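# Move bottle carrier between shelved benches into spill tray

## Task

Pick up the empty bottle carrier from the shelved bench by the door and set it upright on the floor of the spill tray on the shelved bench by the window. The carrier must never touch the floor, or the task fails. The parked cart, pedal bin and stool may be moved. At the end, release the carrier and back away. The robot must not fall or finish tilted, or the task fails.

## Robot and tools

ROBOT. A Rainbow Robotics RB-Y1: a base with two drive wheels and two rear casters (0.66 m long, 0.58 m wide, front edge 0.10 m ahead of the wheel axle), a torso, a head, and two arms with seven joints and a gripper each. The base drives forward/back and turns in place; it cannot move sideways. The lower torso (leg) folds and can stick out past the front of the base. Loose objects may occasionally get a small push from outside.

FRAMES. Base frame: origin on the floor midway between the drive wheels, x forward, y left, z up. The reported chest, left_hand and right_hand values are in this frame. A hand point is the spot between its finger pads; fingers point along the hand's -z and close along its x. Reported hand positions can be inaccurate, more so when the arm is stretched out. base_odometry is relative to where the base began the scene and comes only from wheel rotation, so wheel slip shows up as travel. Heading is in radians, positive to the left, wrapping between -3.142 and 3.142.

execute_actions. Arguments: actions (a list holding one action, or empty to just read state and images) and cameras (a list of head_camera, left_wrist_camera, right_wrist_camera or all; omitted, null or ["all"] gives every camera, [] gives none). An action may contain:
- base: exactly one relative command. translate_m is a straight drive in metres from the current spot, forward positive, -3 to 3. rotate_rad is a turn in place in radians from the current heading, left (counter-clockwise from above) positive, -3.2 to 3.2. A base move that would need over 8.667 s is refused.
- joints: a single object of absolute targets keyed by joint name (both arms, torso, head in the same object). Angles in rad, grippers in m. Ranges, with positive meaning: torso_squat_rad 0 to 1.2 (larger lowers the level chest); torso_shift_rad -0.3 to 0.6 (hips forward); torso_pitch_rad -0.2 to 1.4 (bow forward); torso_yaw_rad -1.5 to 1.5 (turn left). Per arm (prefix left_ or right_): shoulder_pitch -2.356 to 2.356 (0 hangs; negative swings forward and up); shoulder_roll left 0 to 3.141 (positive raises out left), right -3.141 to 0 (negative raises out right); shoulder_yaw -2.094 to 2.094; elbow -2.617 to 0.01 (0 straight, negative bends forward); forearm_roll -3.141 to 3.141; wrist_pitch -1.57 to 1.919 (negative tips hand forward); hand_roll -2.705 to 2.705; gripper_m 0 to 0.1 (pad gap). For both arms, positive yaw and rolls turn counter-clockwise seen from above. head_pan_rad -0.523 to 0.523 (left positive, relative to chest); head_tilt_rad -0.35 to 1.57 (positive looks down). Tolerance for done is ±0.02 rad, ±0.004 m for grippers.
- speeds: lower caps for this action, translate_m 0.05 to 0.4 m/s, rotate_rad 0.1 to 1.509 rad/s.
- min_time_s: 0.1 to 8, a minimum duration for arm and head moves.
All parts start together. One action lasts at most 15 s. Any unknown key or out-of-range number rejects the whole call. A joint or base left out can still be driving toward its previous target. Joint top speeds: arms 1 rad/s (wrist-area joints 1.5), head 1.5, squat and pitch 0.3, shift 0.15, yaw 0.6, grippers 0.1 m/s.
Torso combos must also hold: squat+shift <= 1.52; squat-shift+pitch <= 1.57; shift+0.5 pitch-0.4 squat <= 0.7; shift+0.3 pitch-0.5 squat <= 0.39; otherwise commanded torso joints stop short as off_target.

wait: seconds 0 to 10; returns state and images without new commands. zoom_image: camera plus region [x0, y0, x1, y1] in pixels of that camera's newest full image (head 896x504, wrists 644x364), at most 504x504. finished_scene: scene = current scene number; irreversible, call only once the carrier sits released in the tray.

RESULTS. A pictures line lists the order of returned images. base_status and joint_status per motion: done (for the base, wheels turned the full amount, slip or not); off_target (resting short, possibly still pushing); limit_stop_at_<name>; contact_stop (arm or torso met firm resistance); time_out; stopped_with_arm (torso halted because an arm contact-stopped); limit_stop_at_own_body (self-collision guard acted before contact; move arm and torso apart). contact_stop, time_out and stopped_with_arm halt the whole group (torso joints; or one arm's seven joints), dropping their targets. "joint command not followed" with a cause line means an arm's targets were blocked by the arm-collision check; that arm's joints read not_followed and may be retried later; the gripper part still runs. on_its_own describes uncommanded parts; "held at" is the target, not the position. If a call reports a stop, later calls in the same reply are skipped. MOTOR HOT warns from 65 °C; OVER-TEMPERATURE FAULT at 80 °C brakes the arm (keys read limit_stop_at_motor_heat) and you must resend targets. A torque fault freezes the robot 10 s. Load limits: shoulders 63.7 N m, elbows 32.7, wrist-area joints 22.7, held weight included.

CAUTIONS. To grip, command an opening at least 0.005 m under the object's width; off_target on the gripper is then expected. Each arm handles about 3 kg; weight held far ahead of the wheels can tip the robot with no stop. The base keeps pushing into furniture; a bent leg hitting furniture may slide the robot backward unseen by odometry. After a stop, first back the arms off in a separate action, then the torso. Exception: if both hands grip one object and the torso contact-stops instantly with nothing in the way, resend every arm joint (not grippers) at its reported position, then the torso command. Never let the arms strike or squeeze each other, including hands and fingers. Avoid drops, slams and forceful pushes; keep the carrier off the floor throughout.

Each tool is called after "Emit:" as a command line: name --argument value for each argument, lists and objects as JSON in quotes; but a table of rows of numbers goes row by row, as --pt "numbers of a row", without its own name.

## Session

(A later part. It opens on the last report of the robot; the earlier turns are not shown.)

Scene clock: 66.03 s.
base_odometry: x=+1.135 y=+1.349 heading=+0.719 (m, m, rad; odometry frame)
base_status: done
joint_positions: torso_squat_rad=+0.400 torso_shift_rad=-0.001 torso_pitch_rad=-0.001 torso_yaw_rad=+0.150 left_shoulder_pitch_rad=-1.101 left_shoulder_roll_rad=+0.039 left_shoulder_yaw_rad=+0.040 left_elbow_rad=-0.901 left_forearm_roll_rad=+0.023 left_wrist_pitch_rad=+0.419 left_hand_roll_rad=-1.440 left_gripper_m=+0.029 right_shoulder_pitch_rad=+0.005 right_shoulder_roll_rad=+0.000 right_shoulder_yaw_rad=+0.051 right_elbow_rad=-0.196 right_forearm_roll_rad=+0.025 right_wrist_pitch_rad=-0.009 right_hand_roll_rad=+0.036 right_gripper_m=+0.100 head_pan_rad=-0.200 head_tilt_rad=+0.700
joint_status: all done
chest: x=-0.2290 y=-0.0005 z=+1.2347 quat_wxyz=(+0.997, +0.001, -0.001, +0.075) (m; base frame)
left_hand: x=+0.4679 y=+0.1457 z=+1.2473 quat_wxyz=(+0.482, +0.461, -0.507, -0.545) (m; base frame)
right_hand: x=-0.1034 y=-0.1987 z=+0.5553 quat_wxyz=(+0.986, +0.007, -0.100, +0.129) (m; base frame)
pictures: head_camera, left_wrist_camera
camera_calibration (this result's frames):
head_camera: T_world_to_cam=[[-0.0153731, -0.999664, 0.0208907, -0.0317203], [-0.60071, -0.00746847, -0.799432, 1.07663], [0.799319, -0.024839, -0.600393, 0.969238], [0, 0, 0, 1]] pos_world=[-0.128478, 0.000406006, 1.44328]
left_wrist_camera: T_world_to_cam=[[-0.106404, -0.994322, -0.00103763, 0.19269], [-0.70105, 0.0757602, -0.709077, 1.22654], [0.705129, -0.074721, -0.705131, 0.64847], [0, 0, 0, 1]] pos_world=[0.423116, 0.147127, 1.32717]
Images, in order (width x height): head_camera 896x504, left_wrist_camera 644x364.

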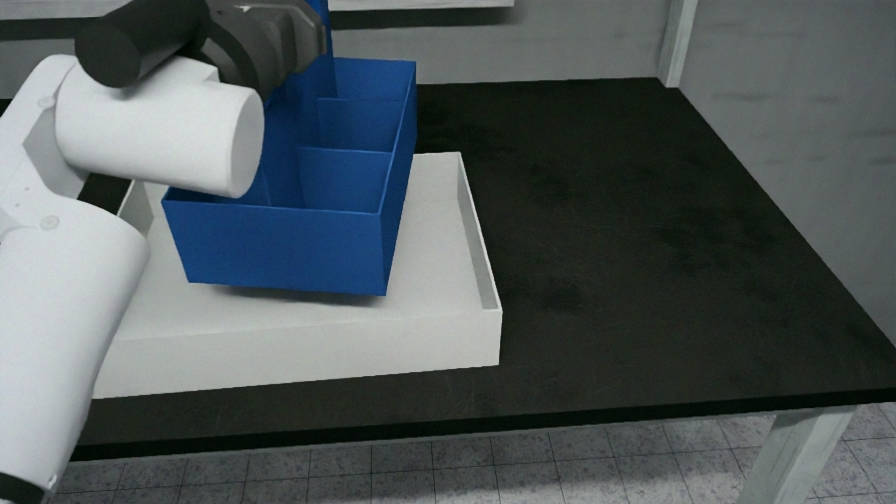

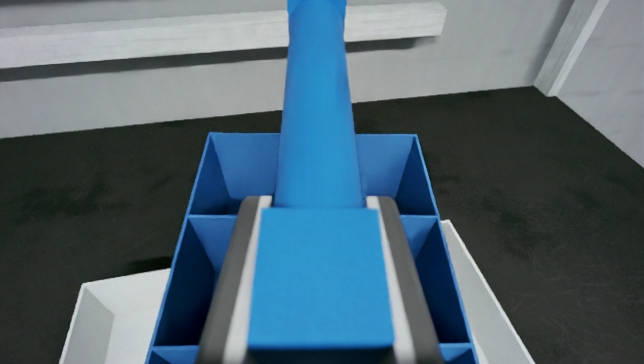

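Emit:
execute_actions --actions '[{"joints":{"torso_squat_rad":0,"left_shoulder_pitch_rad":-1.3,"left_elbow_rad":-0.27,"left_wrist_pitch_rad":0},"base":{"translate_m":-0.3},"min_time_s":2}]' --cameras '[]'

Emit:
execute_actions --actions '[{"joints":{"left_forearm_roll_rad":-1.55,"left_hand_roll_rad":0.0},"min_time_s":2}]' --cameras '[]'

Emit:
execute_actions --actions '[{"joints":{"left_wrist_pitch_rad":-1.5,"torso_yaw_rad":0.3,"head_pan_rad":-0.3},"min_time_s":2}]' --cameras '["head_camera","left_wrist_camera"]'

Scene clock: 68.87 s.
base_odometry: x=+0.909 y=+1.152 heading=+0.720 (m, m, rad; odometry frame)
base_status: done
joint_positions: torso_squat_rad=+0.000 torso_shift_rad=-0.001 torso_pitch_rad=+0.000 torso_yaw_rad=+0.150 left_shoulder_pitch_rad=-1.299 left_shoulder_roll_rad=+0.039 left_shoulder_yaw_rad=+0.040 left_elbow_rad=-0.270 left_forearm_roll_rad=+0.023 left_wrist_pitch_rad=+0.000 left_hand_roll_rad=-1.440 left_gripper_m=+0.029 right_shoulder_pitch_rad=+0.005 right_shoulder_roll_rad=+0.000 right_shoulder_yaw_rad=+0.051 right_elbow_rad=-0.196 right_forearm_roll_rad=+0.025 right_wrist_pitch_rad=-0.009 right_hand_roll_rad=+0.036 right_gripper_m=+0.100 head_pan_rad=-0.200 head_tilt_rad=+0.700
joint_status: all done
chest: x=-0.2284 y=-0.0006 z=+1.2899 quat_wxyz=(+0.997, +0.001, +0.000, +0.075) (m; base frame)
left_hand: x=+0.4863 y=+0.1395 z=+1.2299 quat_wxyz=(+0.471, +0.462, -0.492, -0.568) (m; base frame)
right_hand: x=-0.1036 y=-0.1987 z=+0.6104 quat_wxyz=(+0.987, +0.008, -0.100, +0.129) (m; base frame)
pictures: none
No camera images: the call's "cameras" was empty. Leave "cameras" out to get every camera's image.

Scene clock: 71.17 s.
base_odometry: x=+0.909 y=+1.152 heading=+0.720 (m, m, rad; odometry frame)
base_status: not commanded
joint_positions: torso_squat_rad=+0.000 torso_shift_rad=-0.001 torso_pitch_rad=+0.000 torso_yaw_rad=+0.150 left_shoulder_pitch_rad=-1.299 left_shoulder_roll_rad=+0.039 left_shoulder_yaw_rad=+0.040 left_elbow_rad=-0.270 left_forearm_roll_rad=-1.550 left_wrist_pitch_rad=+0.000 left_hand_roll_rad=+0.000 left_gripper_m=+0.029 right_shoulder_pitch_rad=+0.005 right_shoulder_roll_rad=+0.000 right_shoulder_yaw_rad=+0.051 right_elbow_rad=-0.196 right_forearm_roll_rad=+0.025 right_wrist_pitch_rad=-0.009 right_hand_roll_rad=+0.036 right_gripper_m=+0.100 head_pan_rad=-0.200 head_tilt_rad=+0.700
joint_status: all done
chest: x=-0.2284 y=-0.0006 z=+1.2899 quat_wxyz=(+0.997, +0.001, +0.000, +0.075) (m; base frame)
left_hand: x=+0.4863 y=+0.1394 z=+1.2302 quat_wxyz=(+0.432, +0.494, -0.460, -0.598) (m; base frame)
right_hand: x=-0.1036 y=-0.1987 z=+0.6104 quat_wxyz=(+0.987, +0.008, -0.100, +0.129) (m; base frame)
pictures: none
No camera images: the call's "cameras" was empty. Leave "cameras" out to get every camera's image.

Scene clock: 73.47 s.
base_odometry: x=+0.909 y=+1.152 heading=+0.720 (m, m, rad; odometry frame)
base_status: not commanded
joint_positions: torso_squat_rad=+0.000 torso_shift_rad=-0.001 torso_pitch_rad=+0.000 torso_yaw_rad=+0.300 left_shoulder_pitch_rad=-1.299 left_shoulder_roll_rad=+0.039 left_shoulder_yaw_rad=+0.040 left_elbow_rad=-0.270 left_forearm_roll_rad=-1.550 left_wrist_pitch_rad=-1.500 left_hand_roll_rad=+0.000 left_gripper_m=+0.029 right_shoulder_pitch_rad=+0.005 right_shoulder_roll_rad=+0.000 right_shoulder_yaw_rad=+0.051 right_elbow_rad=-0.196 right_forearm_roll_rad=+0.025 right_wrist_pitch_rad=-0.009 right_hand_roll_rad=+0.036 right_gripper_m=+0.100 head_pan_rad=-0.300 head_tilt_rad=+0.700
joint_status: all done
chest: x=-0.2284 y=-0.0005 z=+1.2899 quat_wxyz=(+0.989, +0.001, +0.000, +0.149) (m; base frame)
left_hand: x=+0.2459 y=+0.0136 z=+1.2049 quat_wxyz=(+0.060, +0.001, -0.633, -0.772) (m; base frame)
right_hand: x=-0.0753 y=-0.1778 z=+0.6104 quat_wxyz=(+0.974, +0.015, -0.099, +0.203) (m; base frame)
pictures: head_camera, left_wrist_camera
camera_calibration (this result's frames):
head_camera: T_world_to_cam=[[0.0345068, -0.999187, 0.0208666, -0.0193222], [-0.600436, -0.0374177, -0.798797, 1.12014], [0.798928, 0.0150349, -0.601239, 1.0034], [0, 0, 0, 1]] pos_world=[-0.128402, 0.00752057, 1.49845]
left_wrist_camera: T_world_to_cam=[[-0.991338, -0.0995325, 0.0856841, 0.138606], [-0.1311, 0.788878, -0.600404, 0.770089], [-0.00783456, -0.606437, -0.795093, 1.05615], [0, 0, 0, 1]] pos_world=[0.246639, 0.0467802, 1.29023]
Images, in order (width x height): head_camera 896x504, left_wrist_camera 644x364.

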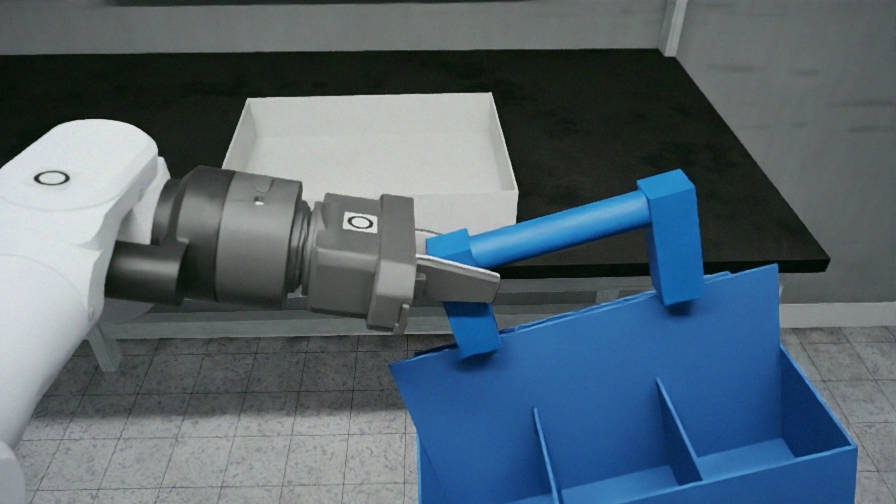

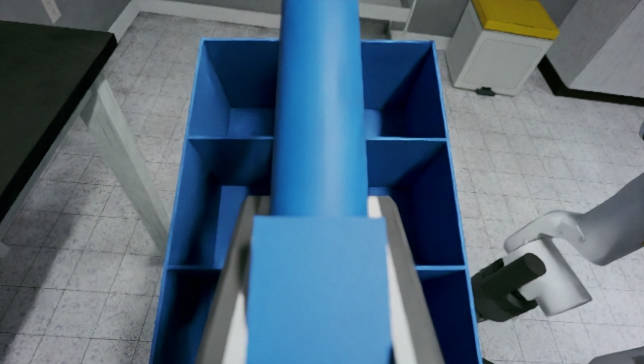

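Emit:
execute_actions --actions '[{"joints":{"left_shoulder_pitch_rad":-1.6,"left_elbow_rad":-0.05,"left_forearm_roll_rad":-1.7},"base":{"rotate_rad":0.5},"min_time_s":2}]' --cameras '[]'

Emit:
execute_actions --actions '[{"base":{"translate_m":0.42}}]' --cameras '[]'

Emit:
execute_actions --actions '[{"base":{"rotate_rad":-0.5},"joints":{"head_tilt_rad":1.0}}]' --cameras '["head_camera","left_wrist_camera"]'

Scene clock: 76.00 s.
base_odometry: x=+0.909 y=+1.152 heading=+1.220 (m, m, rad; odometry frame)
base_status: done
joint_positions: torso_squat_rad=+0.000 torso_shift_rad=-0.001 torso_pitch_rad=+0.000 torso_yaw_rad=+0.300 left_shoulder_pitch_rad=-1.599 left_shoulder_roll_rad=+0.039 left_shoulder_yaw_rad=+0.040 left_elbow_rad=-0.050 left_forearm_roll_rad=-1.700 left_wrist_pitch_rad=-1.500 left_hand_roll_rad=+0.000 left_gripper_m=+0.029 right_shoulder_pitch_rad=+0.005 right_shoulder_roll_rad=+0.000 right_shoulder_yaw_rad=+0.051 right_elbow_rad=-0.196 right_forearm_roll_rad=+0.025 right_wrist_pitch_rad=-0.009 right_hand_roll_rad=+0.036 right_gripper_m=+0.100 head_pan_rad=-0.300 head_tilt_rad=+0.700
joint_status: all done
chest: x=-0.2284 y=-0.0006 z=+1.2899 quat_wxyz=(+0.989, +0.001, +0.000, +0.149) (m; base frame)
left_hand: x=+0.2490 y=-0.0042 z=+1.2436 quat_wxyz=(+0.021, +0.012, -0.539, -0.842) (m; base frame)
right_hand: x=-0.0753 y=-0.1778 z=+0.6104 quat_wxyz=(+0.974, +0.015, -0.099, +0.203) (m; base frame)
pictures: none
No camera images: the call's "cameras" was empty. Leave "cameras" out to get every camera's image.

Scene clock: 78.60 s.
base_odometry: x=+1.053 y=+1.546 heading=+1.220 (m, m, rad; odometry frame)
base_status: done
joint_positions: torso_squat_rad=+0.000 torso_shift_rad=-0.001 torso_pitch_rad=+0.000 torso_yaw_rad=+0.300 left_shoulder_pitch_rad=-1.599 left_shoulder_roll_rad=+0.039 left_shoulder_yaw_rad=+0.040 left_elbow_rad=-0.050 left_forearm_roll_rad=-1.700 left_wrist_pitch_rad=-1.500 left_hand_roll_rad=+0.000 left_gripper_m=+0.029 right_shoulder_pitch_rad=+0.005 right_shoulder_roll_rad=+0.000 right_shoulder_yaw_rad=+0.051 right_elbow_rad=-0.196 right_forearm_roll_rad=+0.025 right_wrist_pitch_rad=-0.009 right_hand_roll_rad=+0.036 right_gripper_m=+0.100 head_pan_rad=-0.300 head_tilt_rad=+0.700
joint_status: not commanded
chest: x=-0.2284 y=-0.0006 z=+1.2899 quat_wxyz=(+0.989, +0.001, +0.000, +0.149) (m; base frame)
left_hand: x=+0.2489 y=-0.0044 z=+1.2436 quat_wxyz=(+0.021, +0.012, -0.539, -0.842) (m; base frame)
right_hand: x=-0.0751 y=-0.1778 z=+0.6104 quat_wxyz=(+0.974, +0.015, -0.099, +0.203) (m; base frame)
pictures: none
No camera images: the call's "cameras" was empty. Leave "cameras" out to get every camera's image.

Scene clock: 80.93 s.
base_odometry: x=+1.053 y=+1.546 heading=+0.721 (m, m, rad; odometry frame)
base_status: done
joint_positions: torso_squat_rad=+0.000 torso_shift_rad=-0.001 torso_pitch_rad=+0.000 torso_yaw_rad=+0.300 left_shoulder_pitch_rad=-1.599 left_shoulder_roll_rad=+0.039 left_shoulder_yaw_rad=+0.040 left_elbow_rad=-0.050 left_forearm_roll_rad=-1.700 left_wrist_pitch_rad=-1.500 left_hand_roll_rad=+0.000 left_gripper_m=+0.029 right_shoulder_pitch_rad=+0.005 right_shoulder_roll_rad=+0.000 right_shoulder_yaw_rad=+0.051 right_elbow_rad=-0.196 right_forearm_roll_rad=+0.025 right_wrist_pitch_rad=-0.009 right_hand_roll_rad=+0.036 right_gripper_m=+0.100 head_pan_rad=-0.300 head_tilt_rad=+1.000
joint_status: all done
chest: x=-0.2284 y=-0.0005 z=+1.2899 quat_wxyz=(+0.989, +0.001, +0.000, +0.149) (m; base frame)
left_hand: x=+0.2489 y=-0.0043 z=+1.2436 quat_wxyz=(+0.021, +0.012, -0.539, -0.842) (m; base frame)
right_hand: x=-0.0751 y=-0.1778 z=+0.6104 quat_wxyz=(+0.974, +0.015, -0.099, +0.203) (m; base frame)
pictures: head_camera, left_wrist_camera
camera_calibration (this result's frames):
head_camera: T_world_to_cam=[[0.039487, -0.999173, 0.00969514, -0.00165337], [-0.80966, -0.0376806, -0.585688, 0.75923], [0.585569, 0.0152773, -0.810478, 1.27092], [0, 0, 0, 1]] pos_world=[-0.129427, 0.00753999, 1.47474]
left_wrist_camera: T_world_to_cam=[[-0.998412, -0.0550107, 0.0121343, 0.229924], [-0.05522, 0.913101, -0.403978, 0.545264], [0.0111433, -0.404006, -0.914688, 1.22096], [0, 0, 0, 1]] pos_world=[0.246063, 0.00804284, 1.33428]
Images, in order (width x height): head_camera 896x504, left_wrist_camera 644x364.

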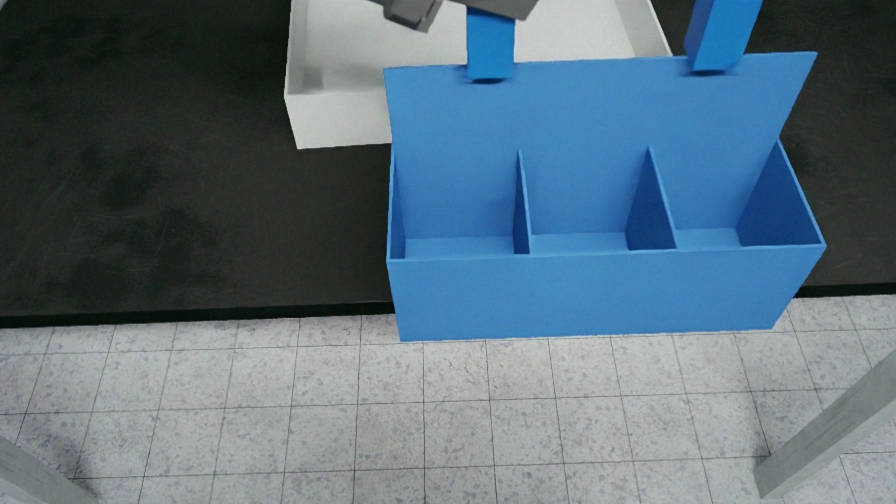

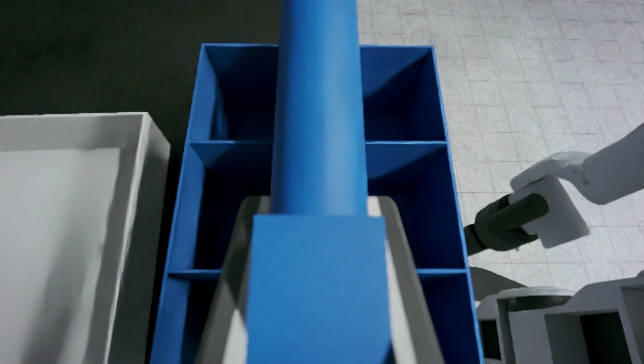

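Emit:
execute_actions --actions '[{"joints":{"left_shoulder_pitch_rad":-1.8,"left_hand_roll_rad":0.18,"torso_yaw_rad":0.45,"left_wrist_pitch_rad":-1.57,"head_pan_rad":-0.45,"torso_shift_rad":0.3},"min_time_s":1.5}]' --cameras '["head_camera","left_wrist_camera"]'

Scene clock: 83.80 s.
base_odometry: x=+1.053 y=+1.546 heading=+0.721 (m, m, rad; odometry frame)
base_status: not commanded
joint_positions: torso_squat_rad=+0.000 torso_shift_rad=+0.300 torso_pitch_rad=+0.000 torso_yaw_rad=+0.450 left_shoulder_pitch_rad=-1.799 left_shoulder_roll_rad=+0.039 left_shoulder_yaw_rad=+0.040 left_elbow_rad=-0.050 left_forearm_roll_rad=-1.700 left_wrist_pitch_rad=-1.570 left_hand_roll_rad=+0.180 left_gripper_m=+0.029 right_shoulder_pitch_rad=+0.005 right_shoulder_roll_rad=+0.000 right_shoulder_yaw_rad=+0.051 right_elbow_rad=-0.196 right_forearm_roll_rad=+0.025 right_wrist_pitch_rad=-0.009 right_hand_roll_rad=+0.036 right_gripper_m=+0.100 head_pan_rad=-0.450 head_tilt_rad=+1.000
joint_status: all done
chest: x=-0.0210 y=-0.0005 z=+1.2586 quat_wxyz=(+0.975, +0.001, +0.000, +0.223) (m; base frame)
left_hand: x=+0.4399 y=+0.0332 z=+1.2944 quat_wxyz=(+0.066, +0.032, -0.513, -0.855) (m; base frame)
right_hand: x=+0.1571 y=-0.1529 z=+0.5791 quat_wxyz=(+0.956, +0.022, -0.098, +0.275) (m; base frame)
pictures: head_camera, left_wrist_camera
camera_calibration (this result's frames):
head_camera: T_world_to_cam=[[0.0393733, -0.999178, 0.00969009, -0.00641595], [-0.80974, -0.0375874, -0.585584, 0.907849], [0.585466, 0.0152099, -0.810554, 1.12486], [0, 0, 0, 1]] pos_world=[0.0768079, 0.010604, 1.44344]
left_wrist_camera: T_world_to_cam=[[-0.987779, -0.154129, 0.0231744, 0.406387], [-0.152429, 0.924258, -0.350017, 0.514654], [0.0325285, -0.349271, -0.936457, 1.29746], [0, 0, 0, 1]] pos_world=[0.437664, 0.0401284, 1.38574]
Images, in order (width x height): head_camera 896x504, left_wrist_camera 644x364.

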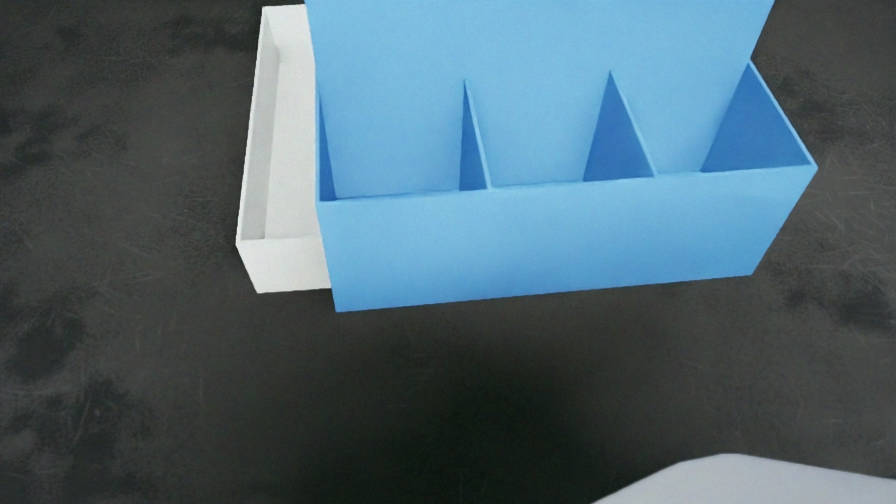

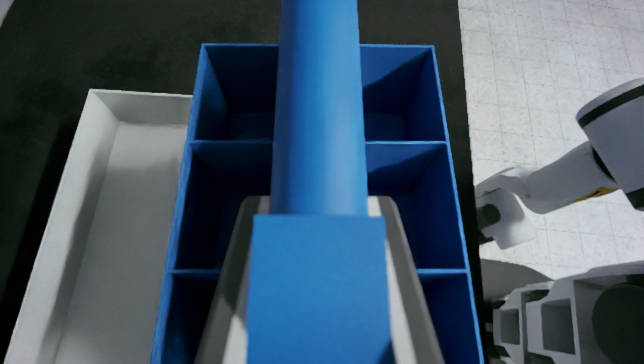

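Emit:
execute_actions --actions '[{"base":{"translate_m":0.1},"joints":{"right_shoulder_pitch_rad":0.5,"left_shoulder_roll_rad":0.1}}]' --cameras '[]'

Emit:
execute_actions --actions '[{"joints":{"left_shoulder_pitch_rad":-1.68,"left_hand_roll_rad":0.08},"min_time_s":1.5}]' --cameras '["head_camera","left_wrist_camera"]'

Scene clock: 85.73 s.
base_odometry: x=+1.128 y=+1.612 heading=+0.721 (m, m, rad; odometry frame)
base_status: done
joint_positions: torso_squat_rad=+0.000 torso_shift_rad=+0.300 torso_pitch_rad=+0.000 torso_yaw_rad=+0.450 left_shoulder_pitch_rad=-1.799 left_shoulder_roll_rad=+0.100 left_shoulder_yaw_rad=+0.040 left_elbow_rad=-0.050 left_forearm_roll_rad=-1.700 left_wrist_pitch_rad=-1.570 left_hand_roll_rad=+0.180 left_gripper_m=+0.029 right_shoulder_pitch_rad=+0.500 right_shoulder_roll_rad=+0.000 right_shoulder_yaw_rad=+0.051 right_elbow_rad=-0.196 right_forearm_roll_rad=+0.025 right_wrist_pitch_rad=-0.009 right_hand_roll_rad=+0.036 right_gripper_m=+0.100 head_pan_rad=-0.450 head_tilt_rad=+1.000
joint_status: all done
chest: x=-0.0210 y=-0.0005 z=+1.2586 quat_wxyz=(+0.975, +0.001, +0.000, +0.223) (m; base frame)
left_hand: x=+0.4491 y=+0.0644 z=+1.3087 quat_wxyz=(+0.084, +0.057, -0.514, -0.852) (m; base frame)
right_hand: x=-0.1639 y=-0.2925 z=+0.6176 quat_wxyz=(+0.972, -0.025, +0.130, +0.192) (m; base frame)
pictures: none
No camera images: the call's "cameras" was empty. Leave "cameras" out to get every camera's image.

Scene clock: 87.53 s.
base_odometry: x=+1.128 y=+1.612 heading=+0.721 (m, m, rad; odometry frame)
base_status: not commanded
joint_positions: torso_squat_rad=+0.000 torso_shift_rad=+0.300 torso_pitch_rad=+0.000 torso_yaw_rad=+0.450 left_shoulder_pitch_rad=-1.680 left_shoulder_roll_rad=+0.100 left_shoulder_yaw_rad=+0.040 left_elbow_rad=-0.050 left_forearm_roll_rad=-1.700 left_wrist_pitch_rad=-1.570 left_hand_roll_rad=+0.080 left_gripper_m=+0.029 right_shoulder_pitch_rad=+0.500 right_shoulder_roll_rad=+0.000 right_shoulder_yaw_rad=+0.051 right_elbow_rad=-0.196 right_forearm_roll_rad=+0.025 right_wrist_pitch_rad=-0.009 right_hand_roll_rad=+0.036 right_gripper_m=+0.100 head_pan_rad=-0.450 head_tilt_rad=+1.000
joint_status: all done
chest: x=-0.0210 y=-0.0005 z=+1.2586 quat_wxyz=(+0.975, +0.001, +0.000, +0.223) (m; base frame)
left_hand: x=+0.4485 y=+0.0849 z=+1.2574 quat_wxyz=(+0.087, +0.048, -0.527, -0.844) (m; base frame)
right_hand: x=-0.1639 y=-0.2925 z=+0.6176 quat_wxyz=(+0.972, -0.025, +0.130, +0.192) (m; base frame)
pictures: head_camera, left_wrist_camera
camera_calibration (this result's frames):
head_camera: T_world_to_cam=[[0.0394835, -0.999173, 0.00970846, -0.00643744], [-0.809727, -0.0376872, -0.585595, 0.907874], [0.585477, 0.0152601, -0.810545, 1.12483], [0, 0, 0, 1]] pos_world=[0.0768217, 0.0106181, 1.44344]
left_wrist_camera: T_world_to_cam=[[-0.978622, -0.204709, 0.0198052, 0.428136], [-0.19655, 0.902551, -0.383106, 0.518427], [0.0605502, -0.378809, -0.923492, 1.25425], [0, 0, 0, 1]] pos_world=[0.444935, 0.0948567, 1.34842]
Images, in order (width x height): head_camera 896x504, left_wrist_camera 644x364.

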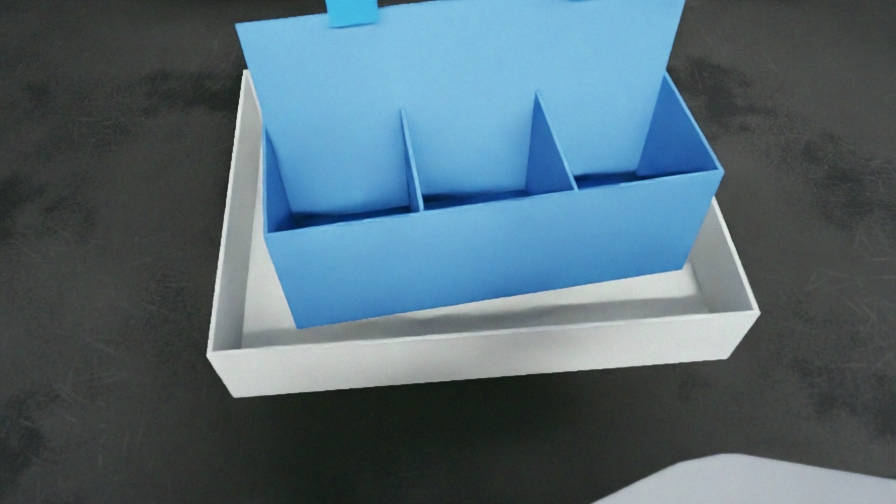

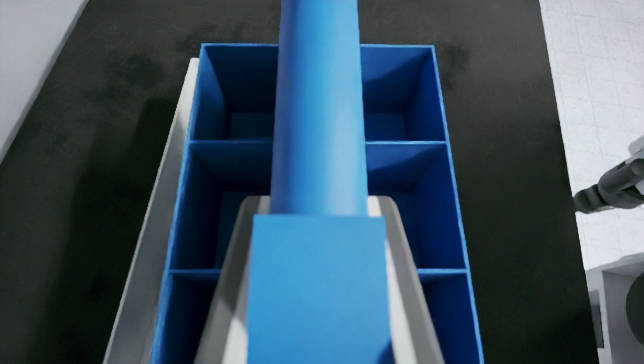

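Looks fine; lower while reducing yaw.

Emit:
execute_actions --actions '[{"joints":{"left_shoulder_pitch_rad":-1.54,"left_hand_roll_rad":-0.04,"left_shoulder_roll_rad":0.04},"min_time_s":2}]' --cameras '["head_camera","left_wrist_camera"]'

Emit:
execute_actions --actions '[{"joints":{"left_gripper_m":0.1}}]' --cameras '[]'

Emit:
execute_actions --actions '[{"joints":{"left_shoulder_pitch_rad":-1.75,"left_shoulder_roll_rad":0.3}}]' --cameras '[]'

Emit:
execute_actions --actions '[{"base":{"translate_m":-0.5},"joints":{"torso_shift_rad":0,"head_tilt_rad":0.5}}]' --cameras '["head_camera"]'

Scene clock: 91.93 s.
base_odometry: x=+1.128 y=+1.612 heading=+0.721 (m, m, rad; odometry frame)
base_status: not commanded
joint_positions: torso_squat_rad=+0.000 torso_shift_rad=+0.299 torso_pitch_rad=-0.001 torso_yaw_rad=+0.450 left_shoulder_pitch_rad=-1.544 left_shoulder_roll_rad=+0.040 left_shoulder_yaw_rad=+0.041 left_elbow_rad=-0.052 left_forearm_roll_rad=-1.698 left_wrist_pitch_rad=-1.571 left_hand_roll_rad=-0.040 left_gripper_m=+0.029 right_shoulder_pitch_rad=+0.500 right_shoulder_roll_rad=+0.000 right_shoulder_yaw_rad=+0.051 right_elbow_rad=-0.196 right_forearm_roll_rad=+0.025 right_wrist_pitch_rad=-0.009 right_hand_roll_rad=+0.036 right_gripper_m=+0.100 head_pan_rad=-0.450 head_tilt_rad=+1.000
joint_status: all done
chest: x=-0.0219 y=-0.0006 z=+1.2588 quat_wxyz=(+0.975, +0.000, -0.001, +0.223) (m; base frame)
left_hand: x=+0.4313 y=+0.0723 z=+1.1920 quat_wxyz=(+0.068, +0.021, -0.548, -0.834) (m; base frame)
right_hand: x=-0.1639 y=-0.2925 z=+0.6175 quat_wxyz=(+0.973, -0.025, +0.129, +0.192) (m; base frame)
pictures: head_camera, left_wrist_camera
camera_calibration (this result's frames):
head_camera: T_world_to_cam=[[0.0394631, -0.999174, 0.00966488, -0.00641025], [-0.808838, -0.0376219, -0.586827, 0.908769], [0.586706, 0.0153407, -0.809655, 1.1244], [0, 0, 0, 1]] pos_world=[0.0756075, 0.0105356, 1.44373]
left_wrist_camera: T_world_to_cam=[[-0.988366, -0.143454, 0.0505254, 0.373157], [-0.151306, 0.893696, -0.42239, 0.529357], [0.0154393, -0.425121, -0.905005, 1.19082], [0, 0, 0, 1]] pos_world=[0.430526, 0.086691, 1.28244]
Images, in order (width x height): head_camera 896x504, left_wrist_camera 644x364.

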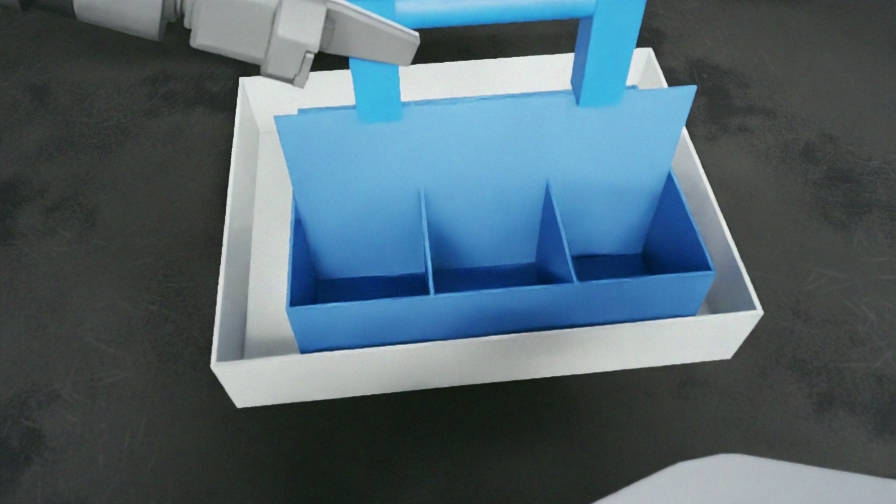

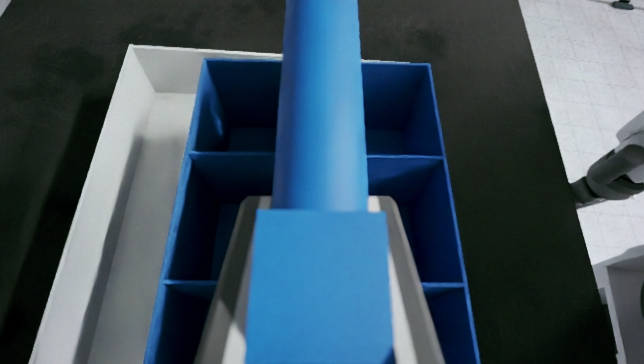

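Scene clock: 93.40 s.
base_odometry: x=+1.128 y=+1.612 heading=+0.721 (m, m, rad; odometry frame)
base_status: not commanded
joint_positions: torso_squat_rad=+0.000 torso_shift_rad=+0.300 torso_pitch_rad=+0.000 torso_yaw_rad=+0.450 left_shoulder_pitch_rad=-1.540 left_shoulder_roll_rad=+0.040 left_shoulder_yaw_rad=+0.040 left_elbow_rad=-0.050 left_forearm_roll_rad=-1.700 left_wrist_pitch_rad=-1.570 left_hand_roll_rad=-0.040 left_gripper_m=+0.100 right_shoulder_pitch_rad=+0.500 right_shoulder_roll_rad=+0.000 right_shoulder_yaw_rad=+0.051 right_elbow_rad=-0.196 right_forearm_roll_rad=+0.025 right_wrist_pitch_rad=-0.009 right_hand_roll_rad=+0.036 right_gripper_m=+0.100 head_pan_rad=-0.450 head_tilt_rad=+1.000
joint_status: all done
chest: x=-0.0212 y=-0.0006 z=+1.2587 quat_wxyz=(+0.975, +0.001, +0.000, +0.223) (m; base frame)
left_hand: x=+0.4314 y=+0.0729 z=+1.1889 quat_wxyz=(+0.071, +0.019, -0.547, -0.834) (m; base frame)
right_hand: x=-0.1639 y=-0.2924 z=+0.6175 quat_wxyz=(+0.973, -0.025, +0.129, +0.192) (m; base frame)
pictures: none
No camera images: the call's "cameras" was empty. Leave "cameras" out to get every camera's image.

Scene clock: 95.10 s.
base_odometry: x=+1.128 y=+1.612 heading=+0.721 (m, m, rad; odometry frame)
base_status: not commanded
joint_positions: torso_squat_rad=+0.000 torso_shift_rad=+0.300 torso_pitch_rad=+0.000 torso_yaw_rad=+0.450 left_shoulder_pitch_rad=-1.750 left_shoulder_roll_rad=+0.300 left_shoulder_yaw_rad=+0.040 left_elbow_rad=-0.050 left_forearm_roll_rad=-1.700 left_wrist_pitch_rad=-1.570 left_hand_roll_rad=-0.040 left_gripper_m=+0.100 right_shoulder_pitch_rad=+0.500 right_shoulder_roll_rad=+0.000 right_shoulder_yaw_rad=+0.051 right_elbow_rad=-0.196 right_forearm_roll_rad=+0.025 right_wrist_pitch_rad=-0.009 right_hand_roll_rad=+0.036 right_gripper_m=+0.100 head_pan_rad=-0.450 head_tilt_rad=+1.000
joint_status: all done
chest: x=-0.0212 y=-0.0005 z=+1.2587 quat_wxyz=(+0.975, +0.001, +0.000, +0.223) (m; base frame)
left_hand: x=+0.4648 y=+0.1797 z=+1.3323 quat_wxyz=(+0.068, +0.179, -0.503, -0.843) (m; base frame)
right_hand: x=-0.1638 y=-0.2924 z=+0.6175 quat_wxyz=(+0.973, -0.025, +0.129, +0.192) (m; base frame)
pictures: none
No camera images: the call's "cameras" was empty. Leave "cameras" out to get every camera's image.

Scene clock: 98.17 s.
base_odometry: x=+0.752 y=+1.282 heading=+0.719 (m, m, rad; odometry frame)
base_status: done
joint_positions: torso_squat_rad=+0.000 torso_shift_rad=+0.000 torso_pitch_rad=+0.000 torso_yaw_rad=+0.450 left_shoulder_pitch_rad=-1.750 left_shoulder_roll_rad=+0.300 left_shoulder_yaw_rad=+0.040 left_elbow_rad=-0.050 left_forearm_roll_rad=-1.700 left_wrist_pitch_rad=-1.570 left_hand_roll_rad=-0.040 left_gripper_m=+0.100 right_shoulder_pitch_rad=+0.500 right_shoulder_roll_rad=+0.000 right_shoulder_yaw_rad=+0.051 right_elbow_rad=-0.196 right_forearm_roll_rad=+0.025 right_wrist_pitch_rad=-0.009 right_hand_roll_rad=+0.036 right_gripper_m=+0.100 head_pan_rad=-0.450 head_tilt_rad=+0.500
joint_status: all done
chest: x=-0.2281 y=-0.0005 z=+1.2899 quat_wxyz=(+0.975, +0.001, +0.000, +0.223) (m; base frame)
left_hand: x=+0.2578 y=+0.1796 z=+1.3636 quat_wxyz=(+0.068, +0.179, -0.503, -0.843) (m; base frame)
right_hand: x=-0.3707 y=-0.2925 z=+0.6488 quat_wxyz=(+0.973, -0.025, +0.129, +0.192) (m; base frame)
pictures: head_camera
camera_calibration (this result's frames):
head_camera: T_world_to_cam=[[0.0294135, -0.999195, 0.0272894, -0.0268558], [-0.42944, -0.0372852, -0.902325, 1.30955], [0.902616, 0.0148214, -0.430191, 0.770889], [0, 0, 0, 1]] pos_world=[-0.132653, 0.010567, 1.514]
Images, in order (width x height): head_camera 896x504.

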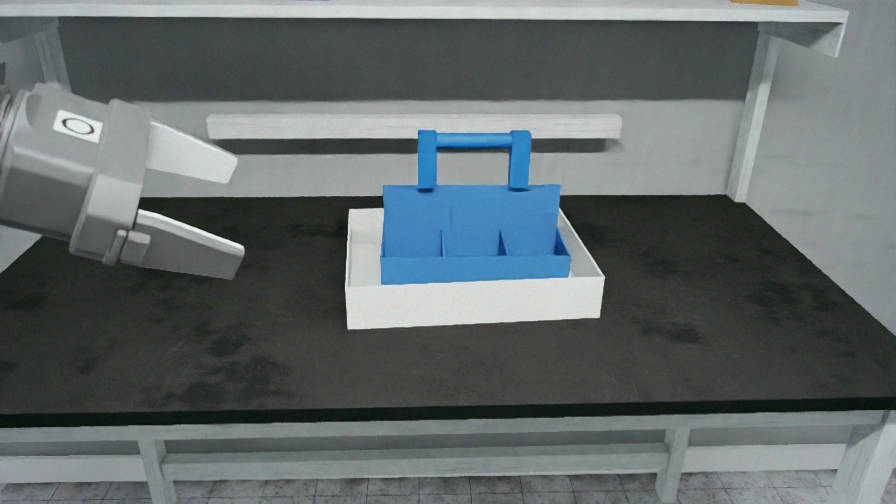

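Emit:
finished_scene --scene 1

The scene is finished: the task was done.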